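# Stock wall glove dispenser with two boxes from cart

## Task

A wall-mounted glove dispenser has three slots, ordered left to right as small, medium and large. Take the two glove boxes that sit on the cart and put each one into the slot matching its size. The cart and the pedal bin may be moved out of the way. When finished, the gripper must have released the boxes and the robot must have backed away. The robot must not tip over or be left leaning, or the task counts as failed.

## Robot and tools

Robot: a Hello Robot Stretch 3. It has a two-wheeled base (0.33 m long, 0.34 m wide), a vertical mast carrying a lift, and one telescoping arm that sticks out sideways to the robot's right. The gripper cannot reach forward by itself; you move it forward or back by driving the base. The base turns in place about a point midway between its wheels, 0.05 m behind its front edge. With the arm pulled in and the wrist folded, a spin in place sweeps a 0.28 m radius; an unfolded, level wrist reaches past that circle.

Frame: base frame, origin on the floor between the drive wheels, x ahead, y to the left, z up. hand_pose is reported in this frame at the point where closed fingertips meet; with all wrist joints at zero its x axis points up, y back along the arm toward the mast, z toward the rear. Odometry frame is where the base frame sat when the scene began; base_odometry comes from wheel turns only, so wheel slip shows up as travel. Heading runs -3.142 to 3.142, left positive.

Tool execute_actions: argument actions is a list holding one action (or empty, which only reports state and images). An action may contain base, joints, or both, plus optional contact_limits; its motions begin together. base must contain exactly one command: translate_m, a relative straight drive in metres from the base's last reported position, forward positive, -1 to 1; or rotate_rad, a relative turn in place in radians, left/counter-clockwise positive, -3.2 to 3.2. No sideways motion exists. joints is a dictionary of absolute targets by name: lift_m 0 to 1.1 (arm height on mast, metres); arm_m 0 to 0.52 (extension, metres); wrist_yaw_rad -1.345 to 4.42 (0 along the arm, positive swings toward the front, 3.0 folds over the base); wrist_pitch_rad -1.57 to 0.451 (0 level, negative tips fingertips downward); wrist_roll_rad -2.911 to 2.911 (0 means fingers side by side); gripper_m -0.089 to 0.179 (larger is wider; real fingertip gap is about 0.007 m smaller near closed and 0.025 m smaller fully open, and zero below 0.007); head_pan_rad -3.953 to 1.73 (0 ahead, positive left, -1.57 faces along the arm); head_tilt_rad -1.53 to 0.419 (negative looks down). contact_limits accepts only arm_m: a motor_effort percentage (1 to 100) at which the arm motion halts, negative sense when retracting; lower is softer, too low halts instantly, and values above the maximum are clipped. cameras picks head_camera, nav_camera, wrist_camera or all; omitted or null means all, [] means none. Any bad key or value rejects the whole call with no motion. Each action lasts at most 15 s. Joints not mentioned may keep driving toward old targets.

Tool wait: seconds, 0 to 10; commands nothing, then reports like an empty action. Tool zoom_image: camera plus region [x0, y0, x1, y1] in pixels from the top-left of that camera's latest full image, at most 504 by 504. Tool finished_scene: scene number; ends the scene permanently after the last command is held, and reports success.

Results: base_status and joint_status tell how each motion ended. done (for base, wheels turned the commanded amount even if slipping); off_target (stopped short, may still push); contact_stop (arm or lift pushed firmly into something, then goes slack until commanded again; a slack lift may sag under load or be pushed up when closing fingers on a surface); time_out; torque_fault (a wrist servo went limp for 10 s after sustained strain). After stops of the last three kinds, the old target is dropped. If a stop is reported, later motion calls in that same reply are skipped. on_its_own describes uncommanded joints; its held at value is a target, not the actual position. motor_effort is percent of maximum, positive toward larger joint values, bracket gives the peak; readings carry fixed bias and noise. Effort outside rest range at rest suggests pushing or carrying. Positive wheel effort drives forward. lidar_m: 12 distances in metres, 30-degree sectors starting straight ahead and going counter-clockwise (4th left, 7th behind, 10th right), in a plane 0.17 m high, range 0.15 to 12, - for nothing; misses clear objects, thin legs, and sectors hidden by the robot. wrist_depth_mm and head_depth_mm: 7x7 grids of median depth in mm (wrist 45 to 1000, head 280 to 4000, head image sideways), - if unknown. base_tilt in degrees, forward and right positive, with a fixed bias up to about 4. turned_by_wheels and turned_by_imu give turn since last result.

Fast driving (0.30 m/s, 1.9 rad/s) needs a stowed arm: lift_m under 0.30, arm_m under 0.03, wrist_yaw_rad over 2.54; otherwise 0.10 m/s and 0.63 rad/s.

Gripping: command gripper_m below the box width to hold; to let go, open at least 0.02 beyond where the pads met the object. Neither reading nor status confirms a grasp; check images. Overly hard squeezing triggers a force cut that may let it slip; resend a different value to regrip.

Avoid: folding or unfolding the wrist unless lift_m is 0.32 to 0.95, pitch -0.4 and roll near 0 (after folding, lift may drop to 0.25); with yaw below -0.4 keep pitch at -0.5 or lower. Arm pushes against rigid things with the gripper above about 0.45 m can tip the robot, especially a repeated push or a raised contact limit. Do not drive while holding or pressing something fixed, or snag furniture. If base_tilt shows leaning, undo in small steps, free the gripper, and lower lift_m to about 0.2 if still tilted. Avoid dropping boxes, slamming, hard hits and strong pushes. The robot holds its last command while you think, and objects may occasionally get nudged.

Each tool is called after "Call:" by a JSON object that holds its "fn" and its "kwargs", one argument or row to a line.

## Session

Call:
{"fn": "execute_actions", "kwargs": {
  "actions": []
}}

Scene clock: 0.00 s.
base_odometry: x=+0.000 y=+0.000 heading=+0.000 (m, m, rad; odometry frame)
turned_by_wheels: +0.000 (rad since the last result)
turned_by_imu: +0.000 (rad since the last result)
base_tilt: forward=+0.3 right=+1.7 (deg)
lidar_m: 1.65 1.61 1.43 2.47 2.56 2.68 1.58 1.55 1.65 1.82 1.77 2.13
head_depth_mm: 1843 2042 1987 1974 1973 1958 1947 / 1844 1923 1893 1871 1861 1841 1837 / 1797 1827 1788 1780 1771 1754 1734 / 1735 1739 1728 1713 1706 1689 1669 / 1658 1661 1642 1630 1615 1605 1593 / 1590 1579 1557 1556 1552 1534 1522 / 1519 1509 1498 1491 1477 1468 1462
base_status: not commanded
joint_positions: lift_m=+0.431 arm_m=+0.001 wrist_yaw_rad=+3.055 wrist_pitch_rad=-0.319 wrist_roll_rad=+0.004 gripper_m=+0.037 head_pan_rad=-0.019 head_tilt_rad=-0.001
joint_status: not commanded
motor_effort: left_wheel=+1 right_wheel=-1 lift_m=+36 arm_m=-1 wrist_yaw_rad=+0 wrist_pitch_rad=+6 wrist_roll_rad=-1 gripper_m=+0 head_pan_rad=-1 head_tilt_rad=+2 (%)
hand_pose: x=-0.0008 y=+0.0894 z=+0.4666 quat_wxyz=(+0.143, +0.703, +0.082, +0.691) (m; base frame)
wrist_depth_mm: - - - - - - - / - - - - - - - / - - - - - - - / - - - - - - - / 975 958 - 948 958 938 937 / 788 797 - 783 804 769 770 / 663 662 - 662 636 652 649
pictures: head_camera (sideways: a quarter turn clockwise sets it upright), nav_camera (sideways: a quarter turn counterclockwise sets it upright), wrist_camera
Images, in order (width x height): head_camera 896x504, nav_camera 672x504, wrist_camera 644x364.

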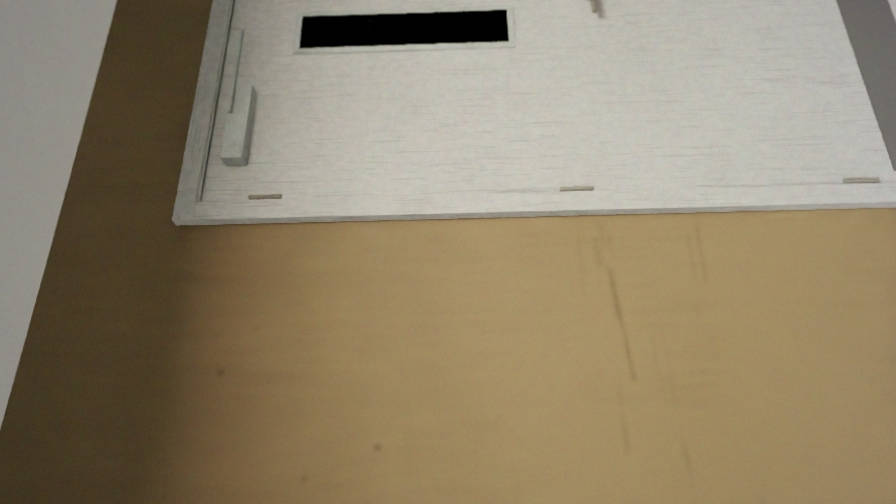

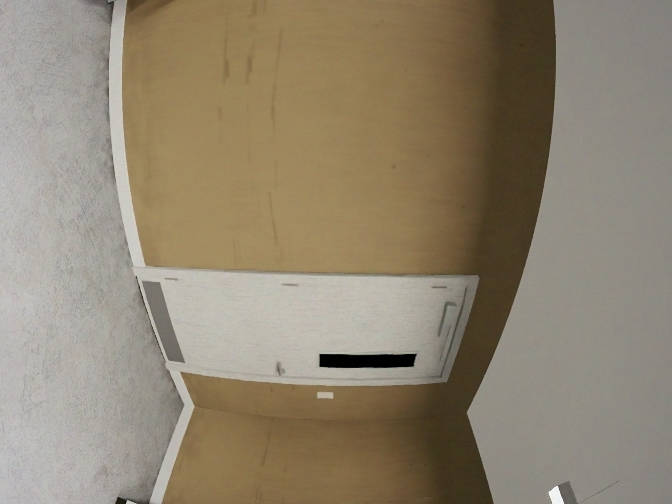

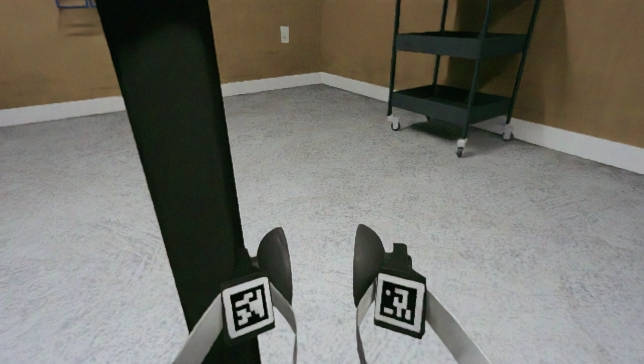

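Call:
{"fn": "execute_actions", "kwargs": {
  "actions": [
    {"joints":{"head_pan_rad":1.5,"head_tilt_rad":-0.35}}
  ],
  "cameras": ["head_camera","nav_camera"]
}}

Scene clock: 5.03 s.
base_odometry: x=+0.000 y=+0.000 heading=+0.000 (m, m, rad; odometry frame)
turned_by_wheels: +0.000 (rad since the last result)
turned_by_imu: +0.001 (rad since the last result)
base_tilt: forward=+0.3 right=+1.6 (deg)
lidar_m: 1.65 1.62 1.44 2.47 2.56 2.69 1.58 1.55 1.64 1.82 1.77 2.14
head_depth_mm: 1862 1932 2018 1616 1896 1793 1494 / 2109 2187 2283 2448 2424 1889 1497 / 2402 2524 2671 2829 2574 1899 1491 / 2466 2609 2752 2913 2592 1902 1504 / 2363 2483 2605 2732 2592 1901 1508 / 2243 2364 2470 2571 2618 1913 1521 / 2147 2241 2327 2448 2530 1925 1520
base_status: not commanded
joint_positions: lift_m=+0.431 arm_m=+0.001 wrist_yaw_rad=+3.055 wrist_pitch_rad=-0.319 wrist_roll_rad=+0.004 gripper_m=+0.037 head_pan_rad=+1.493 head_tilt_rad=-0.345
joint_status: all done
motor_effort: left_wheel=+0(0) right_wheel=-1(0) lift_m=+36(36) arm_m=-1(1) wrist_yaw_rad=+0(0) wrist_pitch_rad=+6(6) wrist_roll_rad=-1(1) gripper_m=+0(0) head_pan_rad=+3(40) head_tilt_rad=-3(29) (%)
hand_pose: x=-0.0008 y=+0.0894 z=+0.4666 quat_wxyz=(+0.143, +0.703, +0.082, +0.691) (m; base frame)
wrist_depth_mm: - - - - - - - / - - - - - - - / - - - - - - - / - - - - - - - / 976 968 - 968 953 947 940 / 792 783 - 778 805 774 768 / 662 662 - 645 629 654 644
pictures: head_camera (sideways: a quarter turn clockwise sets it upright), nav_camera (sideways: a quarter turn counterclockwise sets it upright)
Images, in order (width x height): head_camera 896x504, nav_camera 672x504.

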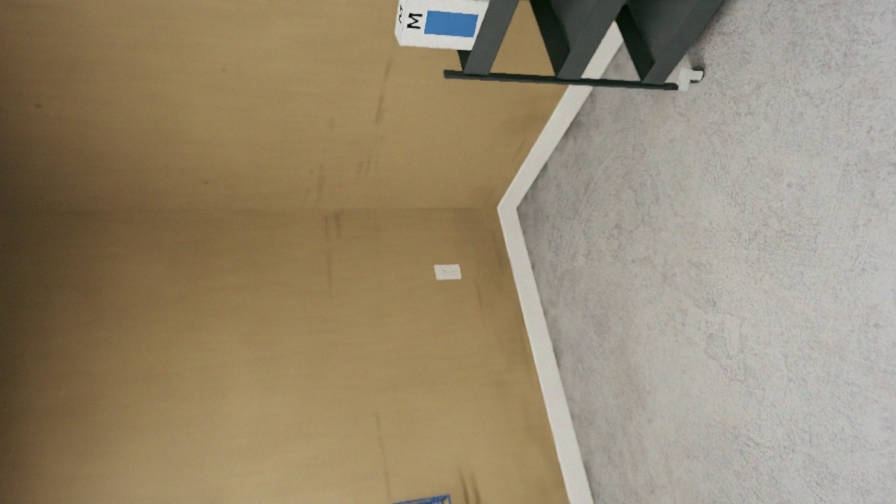

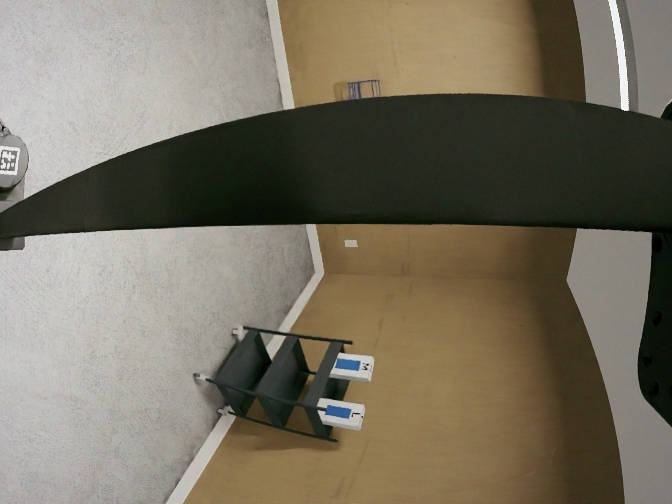

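Call:
{"fn": "execute_actions", "kwargs": {
  "actions": [
    {"joints":{"lift_m":0.28,"head_pan_rad":-0.3,"head_tilt_rad":-0.4}}
  ],
  "cameras": []
}}

Call:
{"fn": "execute_actions", "kwargs": {
  "actions": [
    {"base":{"rotate_rad":1.75}}
  ],
  "cameras": ["head_camera","nav_camera"]
}}

Scene clock: 14.63 s.
base_odometry: x=+0.000 y=+0.000 heading=+0.000 (m, m, rad; odometry frame)
turned_by_wheels: +0.000 (rad since the last result)
turned_by_imu: +0.001 (rad since the last result)
base_tilt: forward=+0.3 right=+1.7 (deg)
lidar_m: 1.65 1.61 1.43 2.47 2.56 2.68 1.58 1.55 1.65 1.81 1.78 2.13
head_depth_mm: 2163 2290 2397 2529 2354 1772 1431 / 2194 2335 2502 2709 2352 1776 1427 / 1975 2101 2242 2398 2365 1786 1443 / 1800 1894 2016 2165 2245 1791 1436 / 1659 1745 1846 1964 2081 1798 1449 / 1548 1624 1713 1804 1909 1807 1449 / 1459 1525 1594 1681 1776 1792 1457
base_status: not commanded
joint_positions: lift_m=+0.280 arm_m=+0.001 wrist_yaw_rad=+3.055 wrist_pitch_rad=-0.320 wrist_roll_rad=+0.004 gripper_m=+0.037 head_pan_rad=-0.293 head_tilt_rad=-0.395
joint_status: all done
motor_effort: left_wheel=+0(1) right_wheel=-1(0) lift_m=+32(35) arm_m=-1(1) wrist_yaw_rad=+0(0) wrist_pitch_rad=+7(7) wrist_roll_rad=-1(0) gripper_m=+0(0) head_pan_rad=-3(41) head_tilt_rad=-3(12) (%)
hand_pose: x=-0.0008 y=+0.0893 z=+0.3155 quat_wxyz=(+0.143, +0.703, +0.082, +0.691) (m; base frame)
wrist_depth_mm: - - - - - - - / - - - - - - - / - - - - - - - / 937 933 915 913 897 912 882 / 724 717 749 712 704 693 690 / 585 579 - 575 597 570 564 / 491 490 - 500 468 486 479
pictures: none
No camera images: the call's "cameras" was empty. Leave "cameras" out to get every camera's image.

Scene clock: 17.00 s.
base_odometry: x=+0.000 y=+0.000 heading=+1.750 (m, m, rad; odometry frame)
turned_by_wheels: +1.750 (rad since the last result)
turned_by_imu: +1.734 (rad since the last result)
base_tilt: forward=+0.3 right=+1.7 (deg)
lidar_m: 2.54 2.53 2.53 1.55 1.55 1.78 1.78 1.78 1.87 1.62 1.62 1.43
head_depth_mm: 1798 1877 1931 1606 1858 1715 1424 / 2011 2100 2232 2365 2154 1772 1432 / 2265 2397 2518 2748 2365 1791 1438 / 2470 2628 2818 2978 2366 1806 1444 / 2353 2500 2642 2805 2382 1808 1440 / 2255 2362 2500 2647 2410 1808 1453 / 2138 2263 2370 2495 2404 1811 1457
base_status: done
joint_positions: lift_m=+0.280 arm_m=+0.001 wrist_yaw_rad=+3.055 wrist_pitch_rad=-0.320 wrist_roll_rad=+0.004 gripper_m=+0.037 head_pan_rad=-0.293 head_tilt_rad=-0.395
joint_status: not commanded
motor_effort: left_wheel=-2(10) right_wheel=+2(8) lift_m=+32(33) arm_m=-1(1) wrist_yaw_rad=+0(0) wrist_pitch_rad=+7(7) wrist_roll_rad=+0(1) gripper_m=+0(1) head_pan_rad=-4(4) head_tilt_rad=-2(3) (%)
hand_pose: x=-0.0008 y=+0.0893 z=+0.3155 quat_wxyz=(+0.143, +0.703, +0.082, +0.691) (m; base frame)
wrist_depth_mm: - - - - - - - / - - - - - - - / - - - - - - - / 943 926 925 910 917 902 883 / 718 715 756 711 703 706 691 / 584 578 - 573 592 572 568 / 490 490 - 498 470 483 479
pictures: head_camera (sideways: a quarter turn clockwise sets it upright), nav_camera (sideways: a quarter turn counterclockwise sets it upright)
Images, in order (width x height): head_camera 896x504, nav_camera 672x504.

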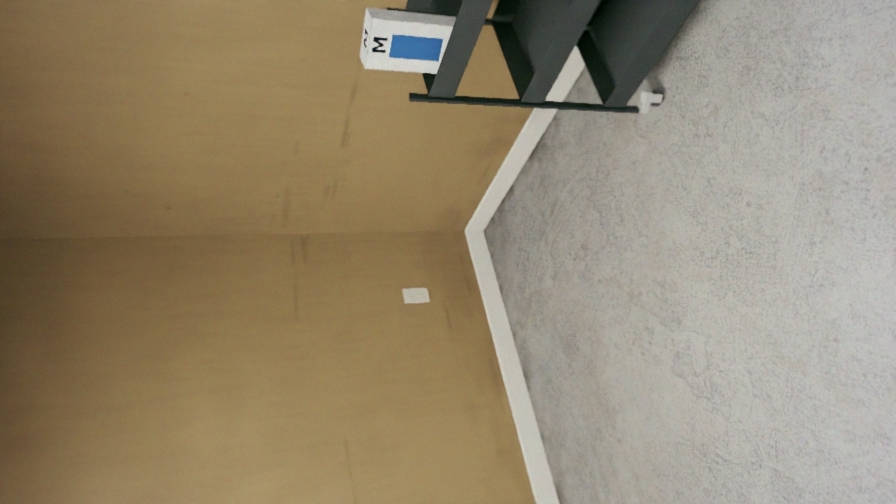

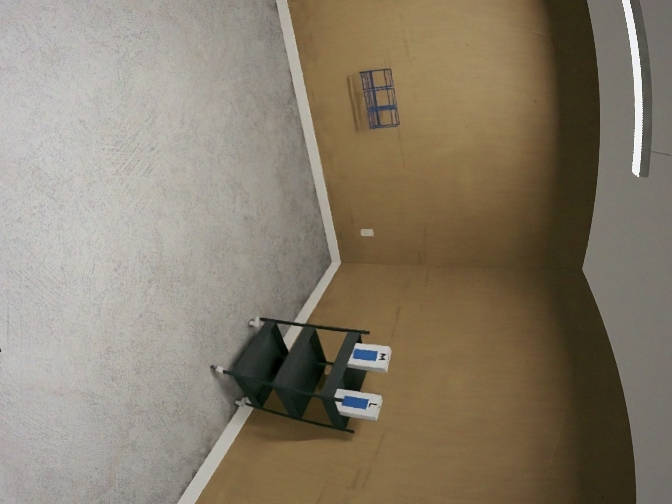

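Call:
{"fn": "execute_actions", "kwargs": {
  "actions": [
    {"base":{"rotate_rad":-0.2},"joints":{"head_pan_rad":0.5,"head_tilt_rad":-0.3}}
  ],
  "cameras": []
}}

Call:
{"fn": "execute_actions", "kwargs": {
  "actions": [
    {"base":{"translate_m":1.0},"joints":{"head_pan_rad":0.7}}
  ],
  "cameras": ["head_camera"]
}}

Call:
{"fn": "execute_actions", "kwargs": {
  "actions": [
    {"base":{"rotate_rad":0.46},"joints":{"head_pan_rad":-1.3,"head_tilt_rad":-0.55}}
  ],
  "cameras": ["head_camera","nav_camera"]
}}

Scene clock: 26.90 s.
base_odometry: x=+0.000 y=+0.000 heading=+1.550 (m, m, rad; odometry frame)
turned_by_wheels: -0.200 (rad since the last result)
turned_by_imu: -0.198 (rad since the last result)
base_tilt: forward=+0.3 right=+1.6 (deg)
lidar_m: 2.40 2.54 2.67 1.59 1.57 1.63 1.82 1.78 2.18 1.66 1.62 1.44
head_depth_mm: 2139 2249 2365 2522 2569 1973 1546 / 2146 2260 2383 2498 2591 1961 1543 / 2170 2272 2400 2505 2605 1978 1555 / 2170 2277 2370 2497 2613 1995 1556 / 2188 2305 2426 2551 2658 1997 1567 / 2183 2298 2439 2540 2661 2013 1567 / 2186 2299 2425 2547 2657 2010 1581
base_status: done
joint_positions: lift_m=+0.280 arm_m=+0.001 wrist_yaw_rad=+3.055 wrist_pitch_rad=-0.320 wrist_roll_rad=+0.004 gripper_m=+0.037 head_pan_rad=+0.493 head_tilt_rad=-0.310
joint_status: all done
motor_effort: left_wheel=+3(10) right_wheel=-3(7) lift_m=+33(33) arm_m=-1(1) wrist_yaw_rad=+1(0) wrist_pitch_rad=+7(7) wrist_roll_rad=+0(1) gripper_m=+0(1) head_pan_rad=+3(36) head_tilt_rad=+5(19) (%)
hand_pose: x=-0.0008 y=+0.0893 z=+0.3155 quat_wxyz=(+0.143, +0.703, +0.082, +0.691) (m; base frame)
wrist_depth_mm: - - - - - - - / - - - - - - - / - - - - - - - / 942 925 913 913 917 902 898 / 718 704 746 713 705 700 692 / 581 583 - 571 593 570 567 / 492 491 - 503 467 481 481
pictures: none
No camera images: the call's "cameras" was empty. Leave "cameras" out to get every camera's image.

Scene clock: 32.00 s.
base_odometry: x=+0.021 y=+1.000 heading=+1.550 (m, m, rad; odometry frame)
turned_by_wheels: +0.000 (rad since the last result)
turned_by_imu: +0.005 (rad since the last result)
base_tilt: forward=+0.4 right=+1.6 (deg)
lidar_m: 1.68 1.64 1.73 2.46 2.04 2.12 2.75 2.67 1.57 1.18 0.74 0.77
head_depth_mm: 1346 1413 1472 1546 1634 1725 1542 / 1377 1437 1512 1593 1673 1765 1548 / 1403 1478 1550 1632 1744 1833 1552 / 1444 1517 1600 1687 1776 1860 1555 / 1481 1567 1641 1730 1844 1920 1561 / 1516 1602 1698 1779 1897 1968 1578 / 1556 1652 1741 1850 1958 2009 1573
base_status: done
joint_positions: lift_m=+0.280 arm_m=+0.001 wrist_yaw_rad=+3.055 wrist_pitch_rad=-0.320 wrist_roll_rad=+0.004 gripper_m=+0.037 head_pan_rad=+0.693 head_tilt_rad=-0.309
joint_status: all done
motor_effort: left_wheel=+2(13) right_wheel=-2(6) lift_m=+33(32) arm_m=-1(1) wrist_yaw_rad=+0(0) wrist_pitch_rad=+7(7) wrist_roll_rad=-1(1) gripper_m=-1(0) head_pan_rad=+3(21) head_tilt_rad=+4(6) (%)
hand_pose: x=-0.0008 y=+0.0893 z=+0.3154 quat_wxyz=(+0.143, +0.703, +0.082, +0.691) (m; base frame)
wrist_depth_mm: - - - - - - - / - - - - - - - / - - - - - - - / 949 927 919 921 903 899 883 / 726 723 728 710 701 698 697 / 582 590 - 575 597 571 570 / 495 491 - 502 471 483 483
pictures: head_camera (sideways: a quarter turn clockwise sets it upright)
Images, in order (width x height): head_camera 896x504.

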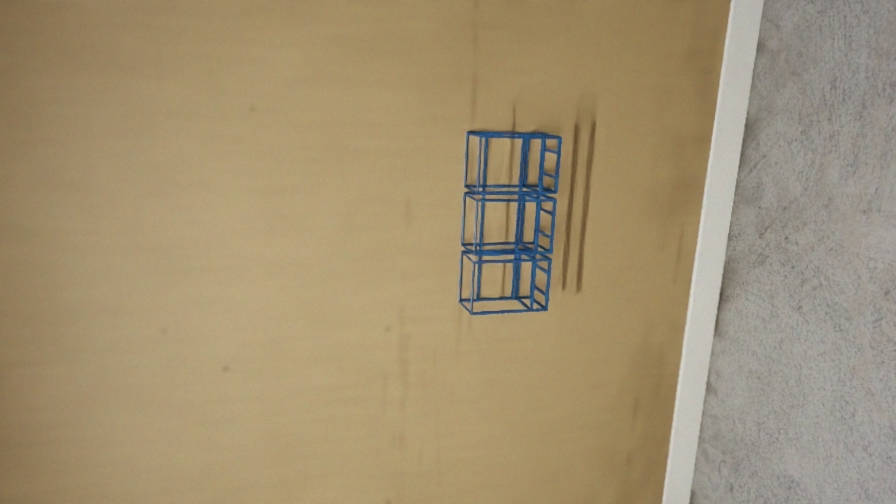

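Scene clock: 33.57 s.
base_odometry: x=+0.021 y=+1.000 heading=+2.010 (m, m, rad; odometry frame)
turned_by_wheels: +0.460 (rad since the last result)
turned_by_imu: +0.456 (rad since the last result)
base_tilt: forward=+0.3 right=+1.7 (deg)
lidar_m: 1.64 1.70 2.30 2.03 2.08 2.78 2.67 1.66 1.20 0.74 0.76 1.62
head_depth_mm: 919 993 1081 946 979 1100 1213 / 942 1023 1116 1009 999 1105 1203 / 969 1049 1150 1160 989 1139 1233 / 994 1082 1189 888 952 1174 1252 / 1020 1118 1228 1365 1538 1509 1263 / 1054 1148 1275 1426 1614 1563 1304 / 1081 1194 1322 1480 1698 1567 1308
base_status: done
joint_positions: lift_m=+0.280 arm_m=+0.001 wrist_yaw_rad=+3.055 wrist_pitch_rad=-0.320 wrist_roll_rad=+0.004 gripper_m=+0.037 head_pan_rad=-1.293 head_tilt_rad=-0.543
joint_status: all done
motor_effort: left_wheel=-2(9) right_wheel=+1(7) lift_m=+33(33) arm_m=-1(1) wrist_yaw_rad=+0(1) wrist_pitch_rad=+7(7) wrist_roll_rad=-1(1) gripper_m=+0(0) head_pan_rad=-3(38) head_tilt_rad=-3(25) (%)
hand_pose: x=-0.0008 y=+0.0893 z=+0.3154 quat_wxyz=(+0.143, +0.703, +0.082, +0.691) (m; base frame)
wrist_depth_mm: - - - - - - - / - - - - - - - / - - - - - - - / 935 924 920 911 909 898 889 / 720 720 740 699 701 707 698 / 586 581 - 571 588 567 567 / 490 488 - 499 467 485 481
pictures: head_camera (sideways: a quarter turn clockwise sets it upright), nav_camera (sideways: a quarter turn counterclockwise sets it upright)
Images, in order (width x height): head_camera 896x504, nav_camera 672x504.

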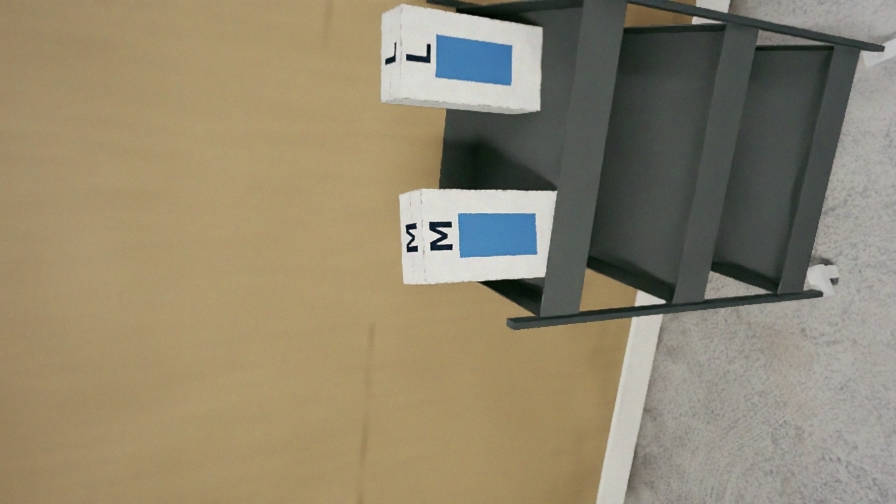

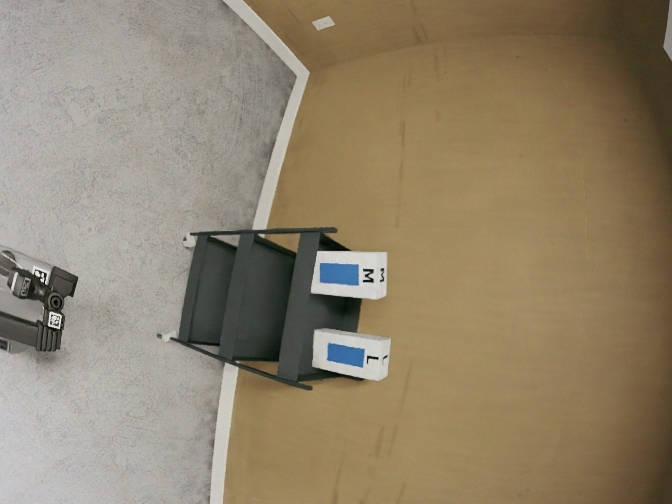

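Call:
{"fn": "execute_actions", "kwargs": {
  "actions": [
    {"base":{"translate_m":0.25},"joints":{"lift_m":0.4,"wrist_pitch_rad":-0.4,"head_pan_rad":-1.57}}
  ],
  "cameras": []
}}

Call:
{"fn": "execute_actions", "kwargs": {
  "actions": [
    {"joints":{"lift_m":0.78,"wrist_yaw_rad":0,"gripper_m":0.179}}
  ],
  "cameras": []
}}

Call:
{"fn": "execute_actions", "kwargs": {
  "actions": [
    {"joints":{"wrist_pitch_rad":0,"arm_m":0.12}}
  ]
}}

Scene clock: 52.27 s.
base_odometry: x=-0.086 y=+1.226 heading=+2.010 (m, m, rad; odometry frame)
turned_by_wheels: +0.000 (rad since the last result)
turned_by_imu: +0.002 (rad since the last result)
base_tilt: forward=+0.4 right=+1.7 (deg)
lidar_m: 1.39 1.44 1.96 2.08 2.09 2.83 2.93 1.66 0.77 0.72 1.19 1.45
head_depth_mm: 947 1029 1113 986 1014 1105 1207 / 946 1032 1133 1009 1022 1134 1214 / 950 1032 1134 886 933 1138 1212 / 953 1032 1130 885 906 1142 1217 / 953 1033 1136 1264 1415 1510 1300 / 950 1038 1138 1257 1411 1520 1301 / 956 1038 1145 1263 1424 1517 1310
base_status: done
joint_positions: lift_m=+0.400 arm_m=+0.001 wrist_yaw_rad=+3.055 wrist_pitch_rad=-0.412 wrist_roll_rad=+0.004 gripper_m=+0.037 head_pan_rad=-1.563 head_tilt_rad=-0.543
joint_status: all done
motor_effort: left_wheel=-2(9) right_wheel=+2(8) lift_m=+39(39) arm_m=-1(1) wrist_yaw_rad=+0(0) wrist_pitch_rad=+6(7) wrist_roll_rad=-1(0) gripper_m=+0(0) head_pan_rad=-4(27) head_tilt_rad=-4(3) (%)
hand_pose: x=-0.0017 y=+0.0789 z=+0.4140 quat_wxyz=(+0.175, +0.699, +0.114, +0.684) (m; base frame)
wrist_depth_mm: - - - - - - - / - - - - - - - / - - - - - - - / - - 992 1000 964 964 976 / 791 803 - 783 789 779 782 / 674 668 - 661 682 656 657 / 586 575 - 570 555 569 568
pictures: none
No camera images: the call's "cameras" was empty. Leave "cameras" out to get every camera's image.

Scene clock: 56.57 s.
base_odometry: x=-0.086 y=+1.226 heading=+2.010 (m, m, rad; odometry frame)
turned_by_wheels: +0.000 (rad since the last result)
turned_by_imu: +0.001 (rad since the last result)
base_tilt: forward=+0.4 right=+1.7 (deg)
lidar_m: 1.39 1.44 1.96 2.08 2.09 2.83 2.92 1.66 0.77 0.72 1.19 1.45
head_depth_mm: 946 1029 1106 985 1012 1100 1210 / 947 1031 1127 1007 1017 1135 1209 / 948 1031 1135 886 935 1139 1187 / 952 1033 1135 884 907 1145 1218 / 951 1033 1129 1258 1407 1510 1297 / 953 1039 1134 1260 1415 1524 1299 / 957 1037 1141 1265 1420 1528 1302
base_status: not commanded
joint_positions: lift_m=+0.780 arm_m=+0.001 wrist_yaw_rad=+0.003 wrist_pitch_rad=-0.412 wrist_roll_rad=+0.004 gripper_m=+0.179 head_pan_rad=-1.563 head_tilt_rad=-0.543
joint_status: all done
motor_effort: left_wheel=-2(2) right_wheel=+2(2) lift_m=+39(41) arm_m=-1(1) wrist_yaw_rad=-2(4) wrist_pitch_rad=+6(6) wrist_roll_rad=+0(1) gripper_m=+0(85) head_pan_rad=-4(4) head_tilt_rad=-3(4) (%)
hand_pose: x=-0.0209 y=-0.3706 z=+0.7939 quat_wxyz=(+0.691, +0.146, -0.693, -0.144) (m; base frame)
wrist_depth_mm: 785 792 793 489 602 827 833 / 836 858 858 530 647 872 917 / 926 934 909 521 533 545 - / - - - 920 911 - - / - - - 765 761 - - / - - - 935 928 - - / - 969 975 856 856 957 -
pictures: none
No camera images: the call's "cameras" was empty. Leave "cameras" out to get every camera's image.

Scene clock: 58.70 s.
base_odometry: x=-0.086 y=+1.226 heading=+2.010 (m, m, rad; odometry frame)
turned_by_wheels: +0.000 (rad since the last result)
turned_by_imu: +0.000 (rad since the last result)
base_tilt: forward=+0.3 right=+1.6 (deg)
lidar_m: 1.39 1.44 1.95 2.08 2.08 2.82 2.92 1.66 0.77 0.72 1.19 1.45
head_depth_mm: 946 1027 1110 987 1016 1098 - / 947 1029 1128 1007 1018 1134 - / 949 1031 1131 883 932 - - / 952 1036 1133 886 904 1126 1212 / 953 1033 1132 1259 1388 1511 1298 / 956 1037 1138 1261 1412 1519 1304 / 956 1041 1140 1262 1414 1523 1310
base_status: not commanded
joint_positions: lift_m=+0.780 arm_m=+0.120 wrist_yaw_rad=+0.002 wrist_pitch_rad=-0.024 wrist_roll_rad=+0.004 gripper_m=+0.179 head_pan_rad=-1.563 head_tilt_rad=-0.543
joint_status: all done
motor_effort: left_wheel=-3(2) right_wheel=+2(2) lift_m=+39(39) arm_m=+5(6) wrist_yaw_rad=-1(2) wrist_pitch_rad=+13(12) wrist_roll_rad=-1(1) gripper_m=+0(0) head_pan_rad=-4(3) head_tilt_rad=-4(3) (%)
hand_pose: x=-0.0209 y=-0.5201 z=+0.8883 quat_wxyz=(+0.706, +0.010, -0.708, -0.008) (m; base frame)
wrist_depth_mm: 709 722 722 726 738 749 749 / 728 738 738 759 759 763 760 / 746 755 748 774 770 792 789 / 762 776 776 430 554 786 810 / 790 786 790 439 565 817 839 / 809 821 636 450 570 559 851 / - 838 398 404 413 422 -
pictures: head_camera (sideways: a quarter turn clockwise sets it upright), nav_camera (sideways: a quarter turn counterclockwise sets it upright), wrist_camera
Images, in order (width x height): head_camera 896x504, nav_camera 672x504, wrist_camera 644x364.

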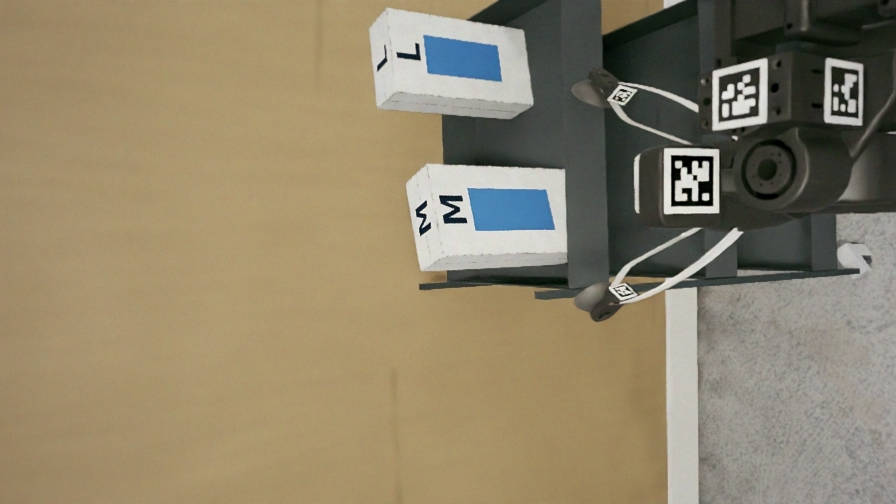

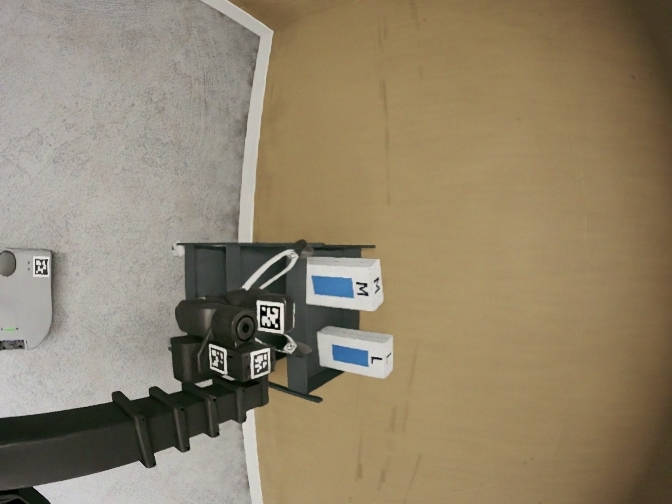

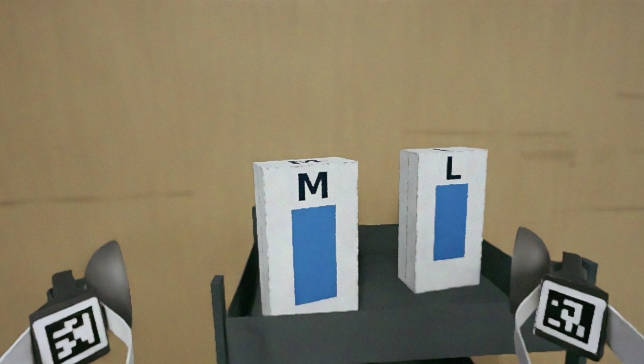

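Call:
{"fn": "execute_actions", "kwargs": {
  "actions": [
    {"base":{"rotate_rad":0.27},"joints":{"lift_m":0.755}}
  ],
  "cameras": []
}}

Call:
{"fn": "execute_actions", "kwargs": {
  "actions": [
    {"base":{"translate_m":-0.195},"joints":{"arm_m":0.26}}
  ],
  "cameras": ["head_camera","wrist_camera"]
}}

Scene clock: 72.07 s.
base_odometry: x=-0.086 y=+1.226 heading=+2.280 (m, m, rad; odometry frame)
turned_by_wheels: +0.270 (rad since the last result)
turned_by_imu: +0.269 (rad since the last result)
base_tilt: forward=+0.3 right=+1.7 (deg)
lidar_m: 1.39 1.61 2.62 2.08 2.33 2.93 2.31 1.34 0.73 0.72 1.33 1.40
head_depth_mm: 920 992 1078 826 862 1087 - / 939 1017 1113 1163 876 1098 - / 965 1045 1146 1271 1423 - - / 993 1076 1188 1319 1478 1569 1287 / 1019 1114 1227 1358 1537 1556 1289 / 1049 1150 1268 1422 1607 1559 1305 / 1082 1188 1318 1477 1686 1570 1307
base_status: done
joint_positions: lift_m=+0.755 arm_m=+0.120 wrist_yaw_rad=+0.002 wrist_pitch_rad=-0.024 wrist_roll_rad=+0.004 gripper_m=+0.179 head_pan_rad=-1.563 head_tilt_rad=-0.543
joint_status: all done
motor_effort: left_wheel=-2(6) right_wheel=+1(6) lift_m=+32(35) arm_m=+5(5) wrist_yaw_rad=-1(1) wrist_pitch_rad=+13(13) wrist_roll_rad=-1(1) gripper_m=+0(0) head_pan_rad=-3(4) head_tilt_rad=-3(5) (%)
hand_pose: x=-0.0209 y=-0.5202 z=+0.8637 quat_wxyz=(+0.706, +0.009, -0.708, -0.008) (m; base frame)
wrist_depth_mm: 915 853 796 756 713 680 633 / 971 879 823 771 730 688 650 / 972 926 849 802 754 679 667 / - 943 873 820 757 395 474 / - 962 902 849 666 408 473 / - - 930 872 412 415 484 / - - 976 898 391 375 -
pictures: none
No camera images: the call's "cameras" was empty. Leave "cameras" out to get every camera's image.

Scene clock: 75.37 s.
base_odometry: x=+0.041 y=+1.078 heading=+2.280 (m, m, rad; odometry frame)
turned_by_wheels: +0.000 (rad since the last result)
turned_by_imu: +0.000 (rad since the last result)
base_tilt: forward=+0.3 right=+1.6 (deg)
lidar_m: 1.58 1.83 2.67 2.09 2.38 2.73 2.20 1.28 0.69 0.69 1.27 1.58
head_depth_mm: 878 946 1034 885 926 - - / 899 973 1065 1126 980 - 1158 / 923 1002 1096 838 - - 1202 / 948 1035 1133 1216 885 1080 1208 / 975 1060 1168 1302 1478 1558 1294 / 1002 1103 1220 1352 1550 1565 1299 / 1034 1131 1261 1415 1614 1566 1307
base_status: done
joint_positions: lift_m=+0.755 arm_m=+0.260 wrist_yaw_rad=+0.002 wrist_pitch_rad=-0.023 wrist_roll_rad=+0.004 gripper_m=+0.179 head_pan_rad=-1.563 head_tilt_rad=-0.543
joint_status: all done
motor_effort: left_wheel=-2(9) right_wheel=+1(2) lift_m=+33(32) arm_m=+5(8) wrist_yaw_rad=-1(2) wrist_pitch_rad=+13(13) wrist_roll_rad=+0(1) gripper_m=+0(0) head_pan_rad=-4(4) head_tilt_rad=-3(3) (%)
hand_pose: x=-0.0210 y=-0.6602 z=+0.8637 quat_wxyz=(+0.706, +0.009, -0.708, -0.008) (m; base frame)
wrist_depth_mm: 701 661 617 585 551 518 493 / 724 676 635 599 559 531 506 / 760 711 646 611 580 542 508 / 767 719 672 248 572 357 314 / 812 742 691 255 521 389 318 / 845 755 721 261 486 439 327 / - 781 357 269 379 377 -
pictures: head_camera (sideways: a quarter turn clockwise sets it upright), wrist_camera
Images, in order (width x height): head_camera 896x504, wrist_camera 644x364.

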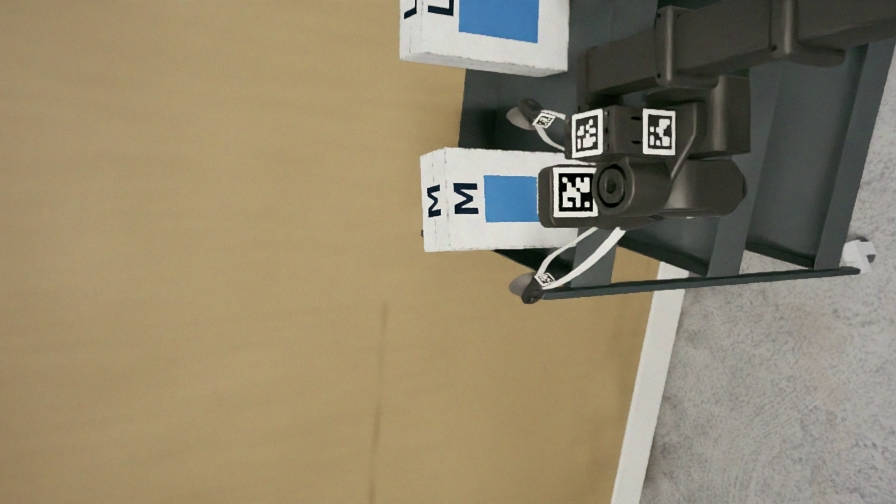

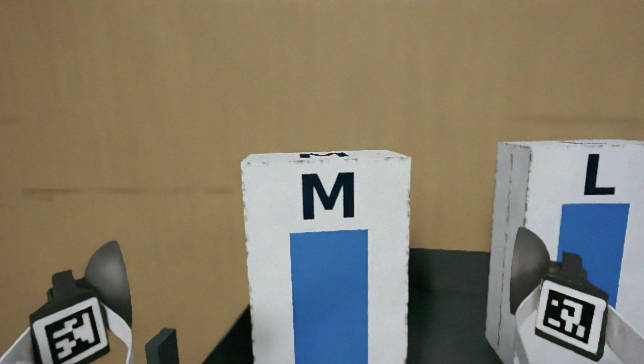

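Call:
{"fn": "execute_actions", "kwargs": {
  "actions": [
    {"joints":{"arm_m":0.38,"lift_m":0.762}}
  ],
  "cameras": ["head_camera","wrist_camera"]
}}

Scene clock: 82.90 s.
base_odometry: x=+0.041 y=+1.078 heading=+2.280 (m, m, rad; odometry frame)
turned_by_wheels: +0.000 (rad since the last result)
turned_by_imu: +0.001 (rad since the last result)
base_tilt: forward=+0.4 right=+1.7 (deg)
lidar_m: 1.58 1.83 2.67 2.09 2.39 2.73 2.20 1.28 0.69 0.69 1.27 1.59
head_depth_mm: 877 951 1033 887 927 - 1125 / 898 977 1062 1136 - 1072 1155 / 923 1001 1098 991 - 1075 1200 / 950 1035 1134 1219 896 1079 1210 / 976 1062 1175 1310 1472 1559 1297 / 1004 1096 1210 1363 1540 1560 1299 / 1033 1135 1262 1418 1620 1564 1306
base_status: not commanded
joint_positions: lift_m=+0.762 arm_m=+0.380 wrist_yaw_rad=+0.002 wrist_pitch_rad=-0.023 wrist_roll_rad=+0.004 gripper_m=+0.179 head_pan_rad=-1.563 head_tilt_rad=-0.543
joint_status: all done
motor_effort: left_wheel=-2(2) right_wheel=+2(2) lift_m=+38(39) arm_m=+5(7) wrist_yaw_rad=-1(1) wrist_pitch_rad=+13(13) wrist_roll_rad=-1(1) gripper_m=+0(0) head_pan_rad=-4(4) head_tilt_rad=-3(5) (%)
hand_pose: x=-0.0210 y=-0.7802 z=+0.8705 quat_wxyz=(+0.706, +0.009, -0.708, -0.008) (m; base frame)
wrist_depth_mm: 569 535 495 469 443 418 401 / 592 551 518 485 454 434 407 / 608 570 533 495 469 441 417 / 642 585 537 192 186 453 244 / 663 606 127 130 134 293 243 / 687 615 130 134 138 268 223 / - 649 134 138 142 387 -
pictures: head_camera (sideways: a quarter turn clockwise sets it upright), wrist_camera
Images, in order (width x height): head_camera 896x504, wrist_camera 644x364.

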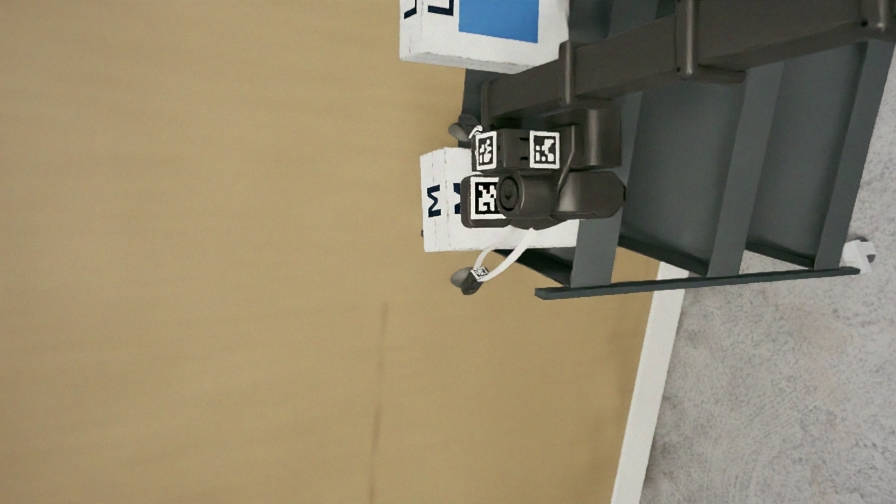

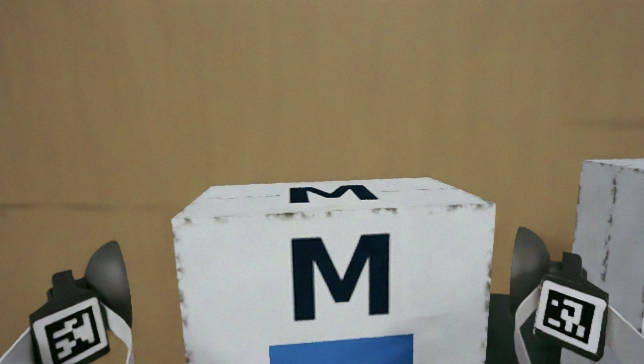

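Call:
{"fn": "execute_actions", "kwargs": {
  "actions": [
    {"base":{"translate_m":-0.004},"joints":{"arm_m":0.393}}
  ],
  "cameras": []
}}

Call:
{"fn": "execute_actions", "kwargs": {
  "actions": [
    {"joints":{"gripper_m":0.06}}
  ],
  "cameras": ["head_camera","wrist_camera"]
}}

Scene clock: 88.93 s.
base_odometry: x=+0.044 y=+1.075 heading=+2.280 (m, m, rad; odometry frame)
turned_by_wheels: +0.000 (rad since the last result)
turned_by_imu: +0.000 (rad since the last result)
base_tilt: forward=+0.3 right=+1.7 (deg)
lidar_m: 1.58 1.83 2.68 2.09 2.39 2.74 2.20 1.28 0.69 0.69 1.27 1.59
head_depth_mm: 876 951 1030 886 920 - 1127 / 897 973 1066 1138 - 1075 1157 / 921 1004 1099 1149 859 1075 1199 / 950 1032 1134 1203 897 1082 1204 / 974 1065 1175 1306 1462 1565 1297 / 1002 1095 1215 1359 1536 1561 1303 / 1037 1136 1257 1411 1614 1564 1306
base_status: done
joint_positions: lift_m=+0.762 arm_m=+0.393 wrist_yaw_rad=+0.002 wrist_pitch_rad=-0.023 wrist_roll_rad=+0.004 gripper_m=+0.179 head_pan_rad=-1.563 head_tilt_rad=-0.543
joint_status: all done
motor_effort: left_wheel=-2(9) right_wheel=+2(4) lift_m=+39(39) arm_m=+5(4) wrist_yaw_rad=-2(1) wrist_pitch_rad=+13(13) wrist_roll_rad=-1(0) gripper_m=+0(0) head_pan_rad=-4(4) head_tilt_rad=-4(2) (%)
hand_pose: x=-0.0210 y=-0.7932 z=+0.8705 quat_wxyz=(+0.706, +0.009, -0.708, -0.008) (m; base frame)
wrist_depth_mm: 563 515 489 457 431 410 389 / 576 533 501 472 441 418 395 / 591 561 511 482 456 429 405 / 612 570 517 485 453 439 405 / 634 579 115 117 121 125 239 / 664 115 117 120 124 127 219 / - 620 120 124 127 132 -
pictures: none
No camera images: the call's "cameras" was empty. Leave "cameras" out to get every camera's image.

Scene clock: 90.60 s.
base_odometry: x=+0.044 y=+1.075 heading=+2.280 (m, m, rad; odometry frame)
turned_by_wheels: +0.000 (rad since the last result)
turned_by_imu: +0.000 (rad since the last result)
base_tilt: forward=+0.3 right=+1.7 (deg)
lidar_m: 1.59 1.83 2.68 2.10 2.39 2.73 2.20 1.28 0.69 0.69 1.27 1.59
head_depth_mm: 877 945 1029 886 923 - 1130 / 895 972 1061 1140 - 1070 1158 / 920 1003 1099 1151 866 1076 1204 / 946 1031 1134 1201 898 1080 1208 / 976 1063 1171 1305 1456 1550 1296 / 1002 1095 1217 1363 1538 1560 1297 / 1033 1129 1258 1424 1605 1568 1306
base_status: not commanded
joint_positions: lift_m=+0.762 arm_m=+0.393 wrist_yaw_rad=+0.002 wrist_pitch_rad=-0.022 wrist_roll_rad=+0.004 gripper_m=+0.061 head_pan_rad=-1.563 head_tilt_rad=-0.543
joint_status: all done
motor_effort: left_wheel=-2(2) right_wheel=+1(1) lift_m=+39(39) arm_m=+5(6) wrist_yaw_rad=-1(2) wrist_pitch_rad=+12(13) wrist_roll_rad=+0(1) gripper_m=-29(100) head_pan_rad=-3(4) head_tilt_rad=-4(4) (%)
hand_pose: x=-0.0210 y=-0.7932 z=+0.8708 quat_wxyz=(+0.706, +0.009, -0.708, -0.008) (m; base frame)
wrist_depth_mm: 555 520 481 458 431 409 387 / 571 538 500 468 443 420 397 / 599 549 517 484 456 430 407 / 617 567 518 479 451 441 407 / 639 581 120 123 125 441 240 / 659 122 123 125 128 131 241 / 685 125 126 129 131 383 230
pictures: head_camera (sideways: a quarter turn clockwise sets it upright), wrist_camera
Images, in order (width x height): head_camera 896x504, wrist_camera 644x364.

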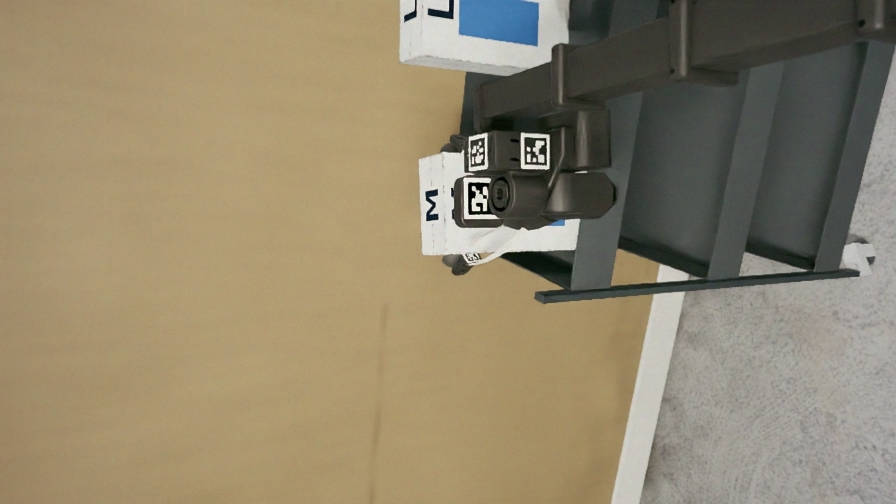

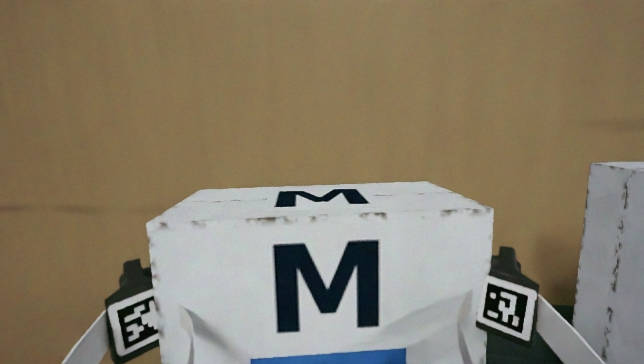

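Call:
{"fn": "execute_actions", "kwargs": {
  "actions": [
    {"joints":{"gripper_m":0.02}}
  ],
  "cameras": []
}}

Call:
{"fn": "execute_actions", "kwargs": {
  "actions": [
    {"joints":{"lift_m":0.8}}
  ],
  "cameras": ["head_camera","wrist_camera"]
}}

Scene clock: 97.97 s.
base_odometry: x=+0.044 y=+1.075 heading=+2.280 (m, m, rad; odometry frame)
turned_by_wheels: +0.000 (rad since the last result)
turned_by_imu: +0.001 (rad since the last result)
base_tilt: forward=+0.3 right=+1.7 (deg)
lidar_m: 1.59 1.83 2.68 2.09 2.39 2.73 2.21 1.28 0.69 0.68 1.27 1.59
head_depth_mm: 876 947 1033 885 921 - 1128 / 899 974 1066 1137 - 1074 1152 / 924 1003 1102 1149 867 1075 1202 / 944 1035 1133 1209 901 1078 1210 / 977 1059 1174 1304 1456 1557 1297 / 1002 1098 1208 1351 1545 1563 1297 / 1030 1135 1259 1411 1623 1571 1308
base_status: not commanded
joint_positions: lift_m=+0.762 arm_m=+0.393 wrist_yaw_rad=+0.002 wrist_pitch_rad=-0.022 wrist_roll_rad=+0.004 gripper_m=+0.022 head_pan_rad=-1.563 head_tilt_rad=-0.543
joint_status: all done
motor_effort: left_wheel=-1(2) right_wheel=+1(2) lift_m=+39(39) arm_m=+6(5) wrist_yaw_rad=-1(0) wrist_pitch_rad=+12(12) wrist_roll_rad=+0(0) gripper_m=-46(100) head_pan_rad=-4(3) head_tilt_rad=-2(3) (%)
hand_pose: x=-0.0210 y=-0.7932 z=+0.8708 quat_wxyz=(+0.706, +0.009, -0.708, -0.008) (m; base frame)
wrist_depth_mm: 559 518 489 456 430 410 388 / 575 536 500 472 440 420 399 / 594 556 516 482 452 429 405 / 616 565 515 482 449 438 408 / 636 591 120 123 125 441 239 / 663 598 123 125 128 447 240 / 689 125 126 128 132 384 230
pictures: none
No camera images: the call's "cameras" was empty. Leave "cameras" out to get every camera's image.

Scene clock: 99.13 s.
base_odometry: x=+0.044 y=+1.075 heading=+2.280 (m, m, rad; odometry frame)
turned_by_wheels: +0.000 (rad since the last result)
turned_by_imu: +0.000 (rad since the last result)
base_tilt: forward=+0.4 right=+1.7 (deg)
lidar_m: 1.59 1.83 2.68 2.09 2.39 2.73 2.20 1.28 0.69 0.69 1.27 1.59
head_depth_mm: 876 947 1029 882 927 - 1126 / 899 972 1065 1143 836 1070 1156 / 922 1003 1096 1149 852 1076 1208 / 948 1032 1129 1185 886 1078 1205 / 975 1064 1171 1306 1459 1558 1302 / 1003 1096 1212 1357 1541 1558 1300 / 1032 1132 1257 1411 1618 1562 1308
base_status: not commanded
joint_positions: lift_m=+0.800 arm_m=+0.393 wrist_yaw_rad=+0.002 wrist_pitch_rad=-0.057 wrist_roll_rad=+0.004 gripper_m=+0.030 head_pan_rad=-1.563 head_tilt_rad=-0.543
joint_status: all done
on_its_own: gripper_m is held at +0.028, not at your +0.020, by its stall guard, which is still easing
motor_effort: left_wheel=-1(2) right_wheel=+2(1) lift_m=+44(43) arm_m=+5(6) wrist_yaw_rad=-1(0) wrist_pitch_rad=+32(33) wrist_roll_rad=-1(1) gripper_m=-42(45) head_pan_rad=-4(4) head_tilt_rad=-3(4) (%)
hand_pose: x=-0.0210 y=-0.7920 z=+0.8998 quat_wxyz=(+0.706, +0.021, -0.708, -0.020) (m; base frame)
wrist_depth_mm: 546 513 482 455 428 405 385 / 579 534 497 470 439 416 393 / 595 546 511 479 453 428 406 / 619 575 519 488 457 442 418 / 644 596 121 123 125 448 239 / 674 602 123 126 128 447 240 / 715 125 126 129 131 391 229
pictures: head_camera (sideways: a quarter turn clockwise sets it upright), wrist_camera
Images, in order (width x height): head_camera 896x504, wrist_camera 644x364.

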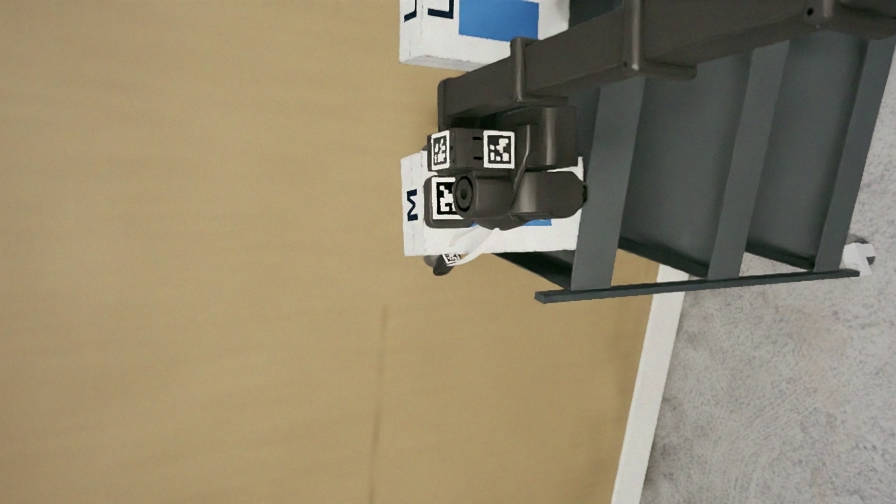

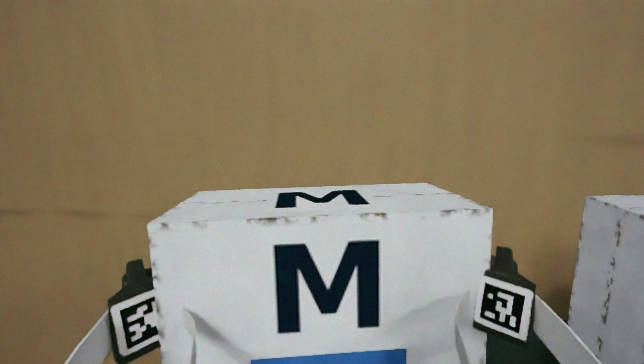

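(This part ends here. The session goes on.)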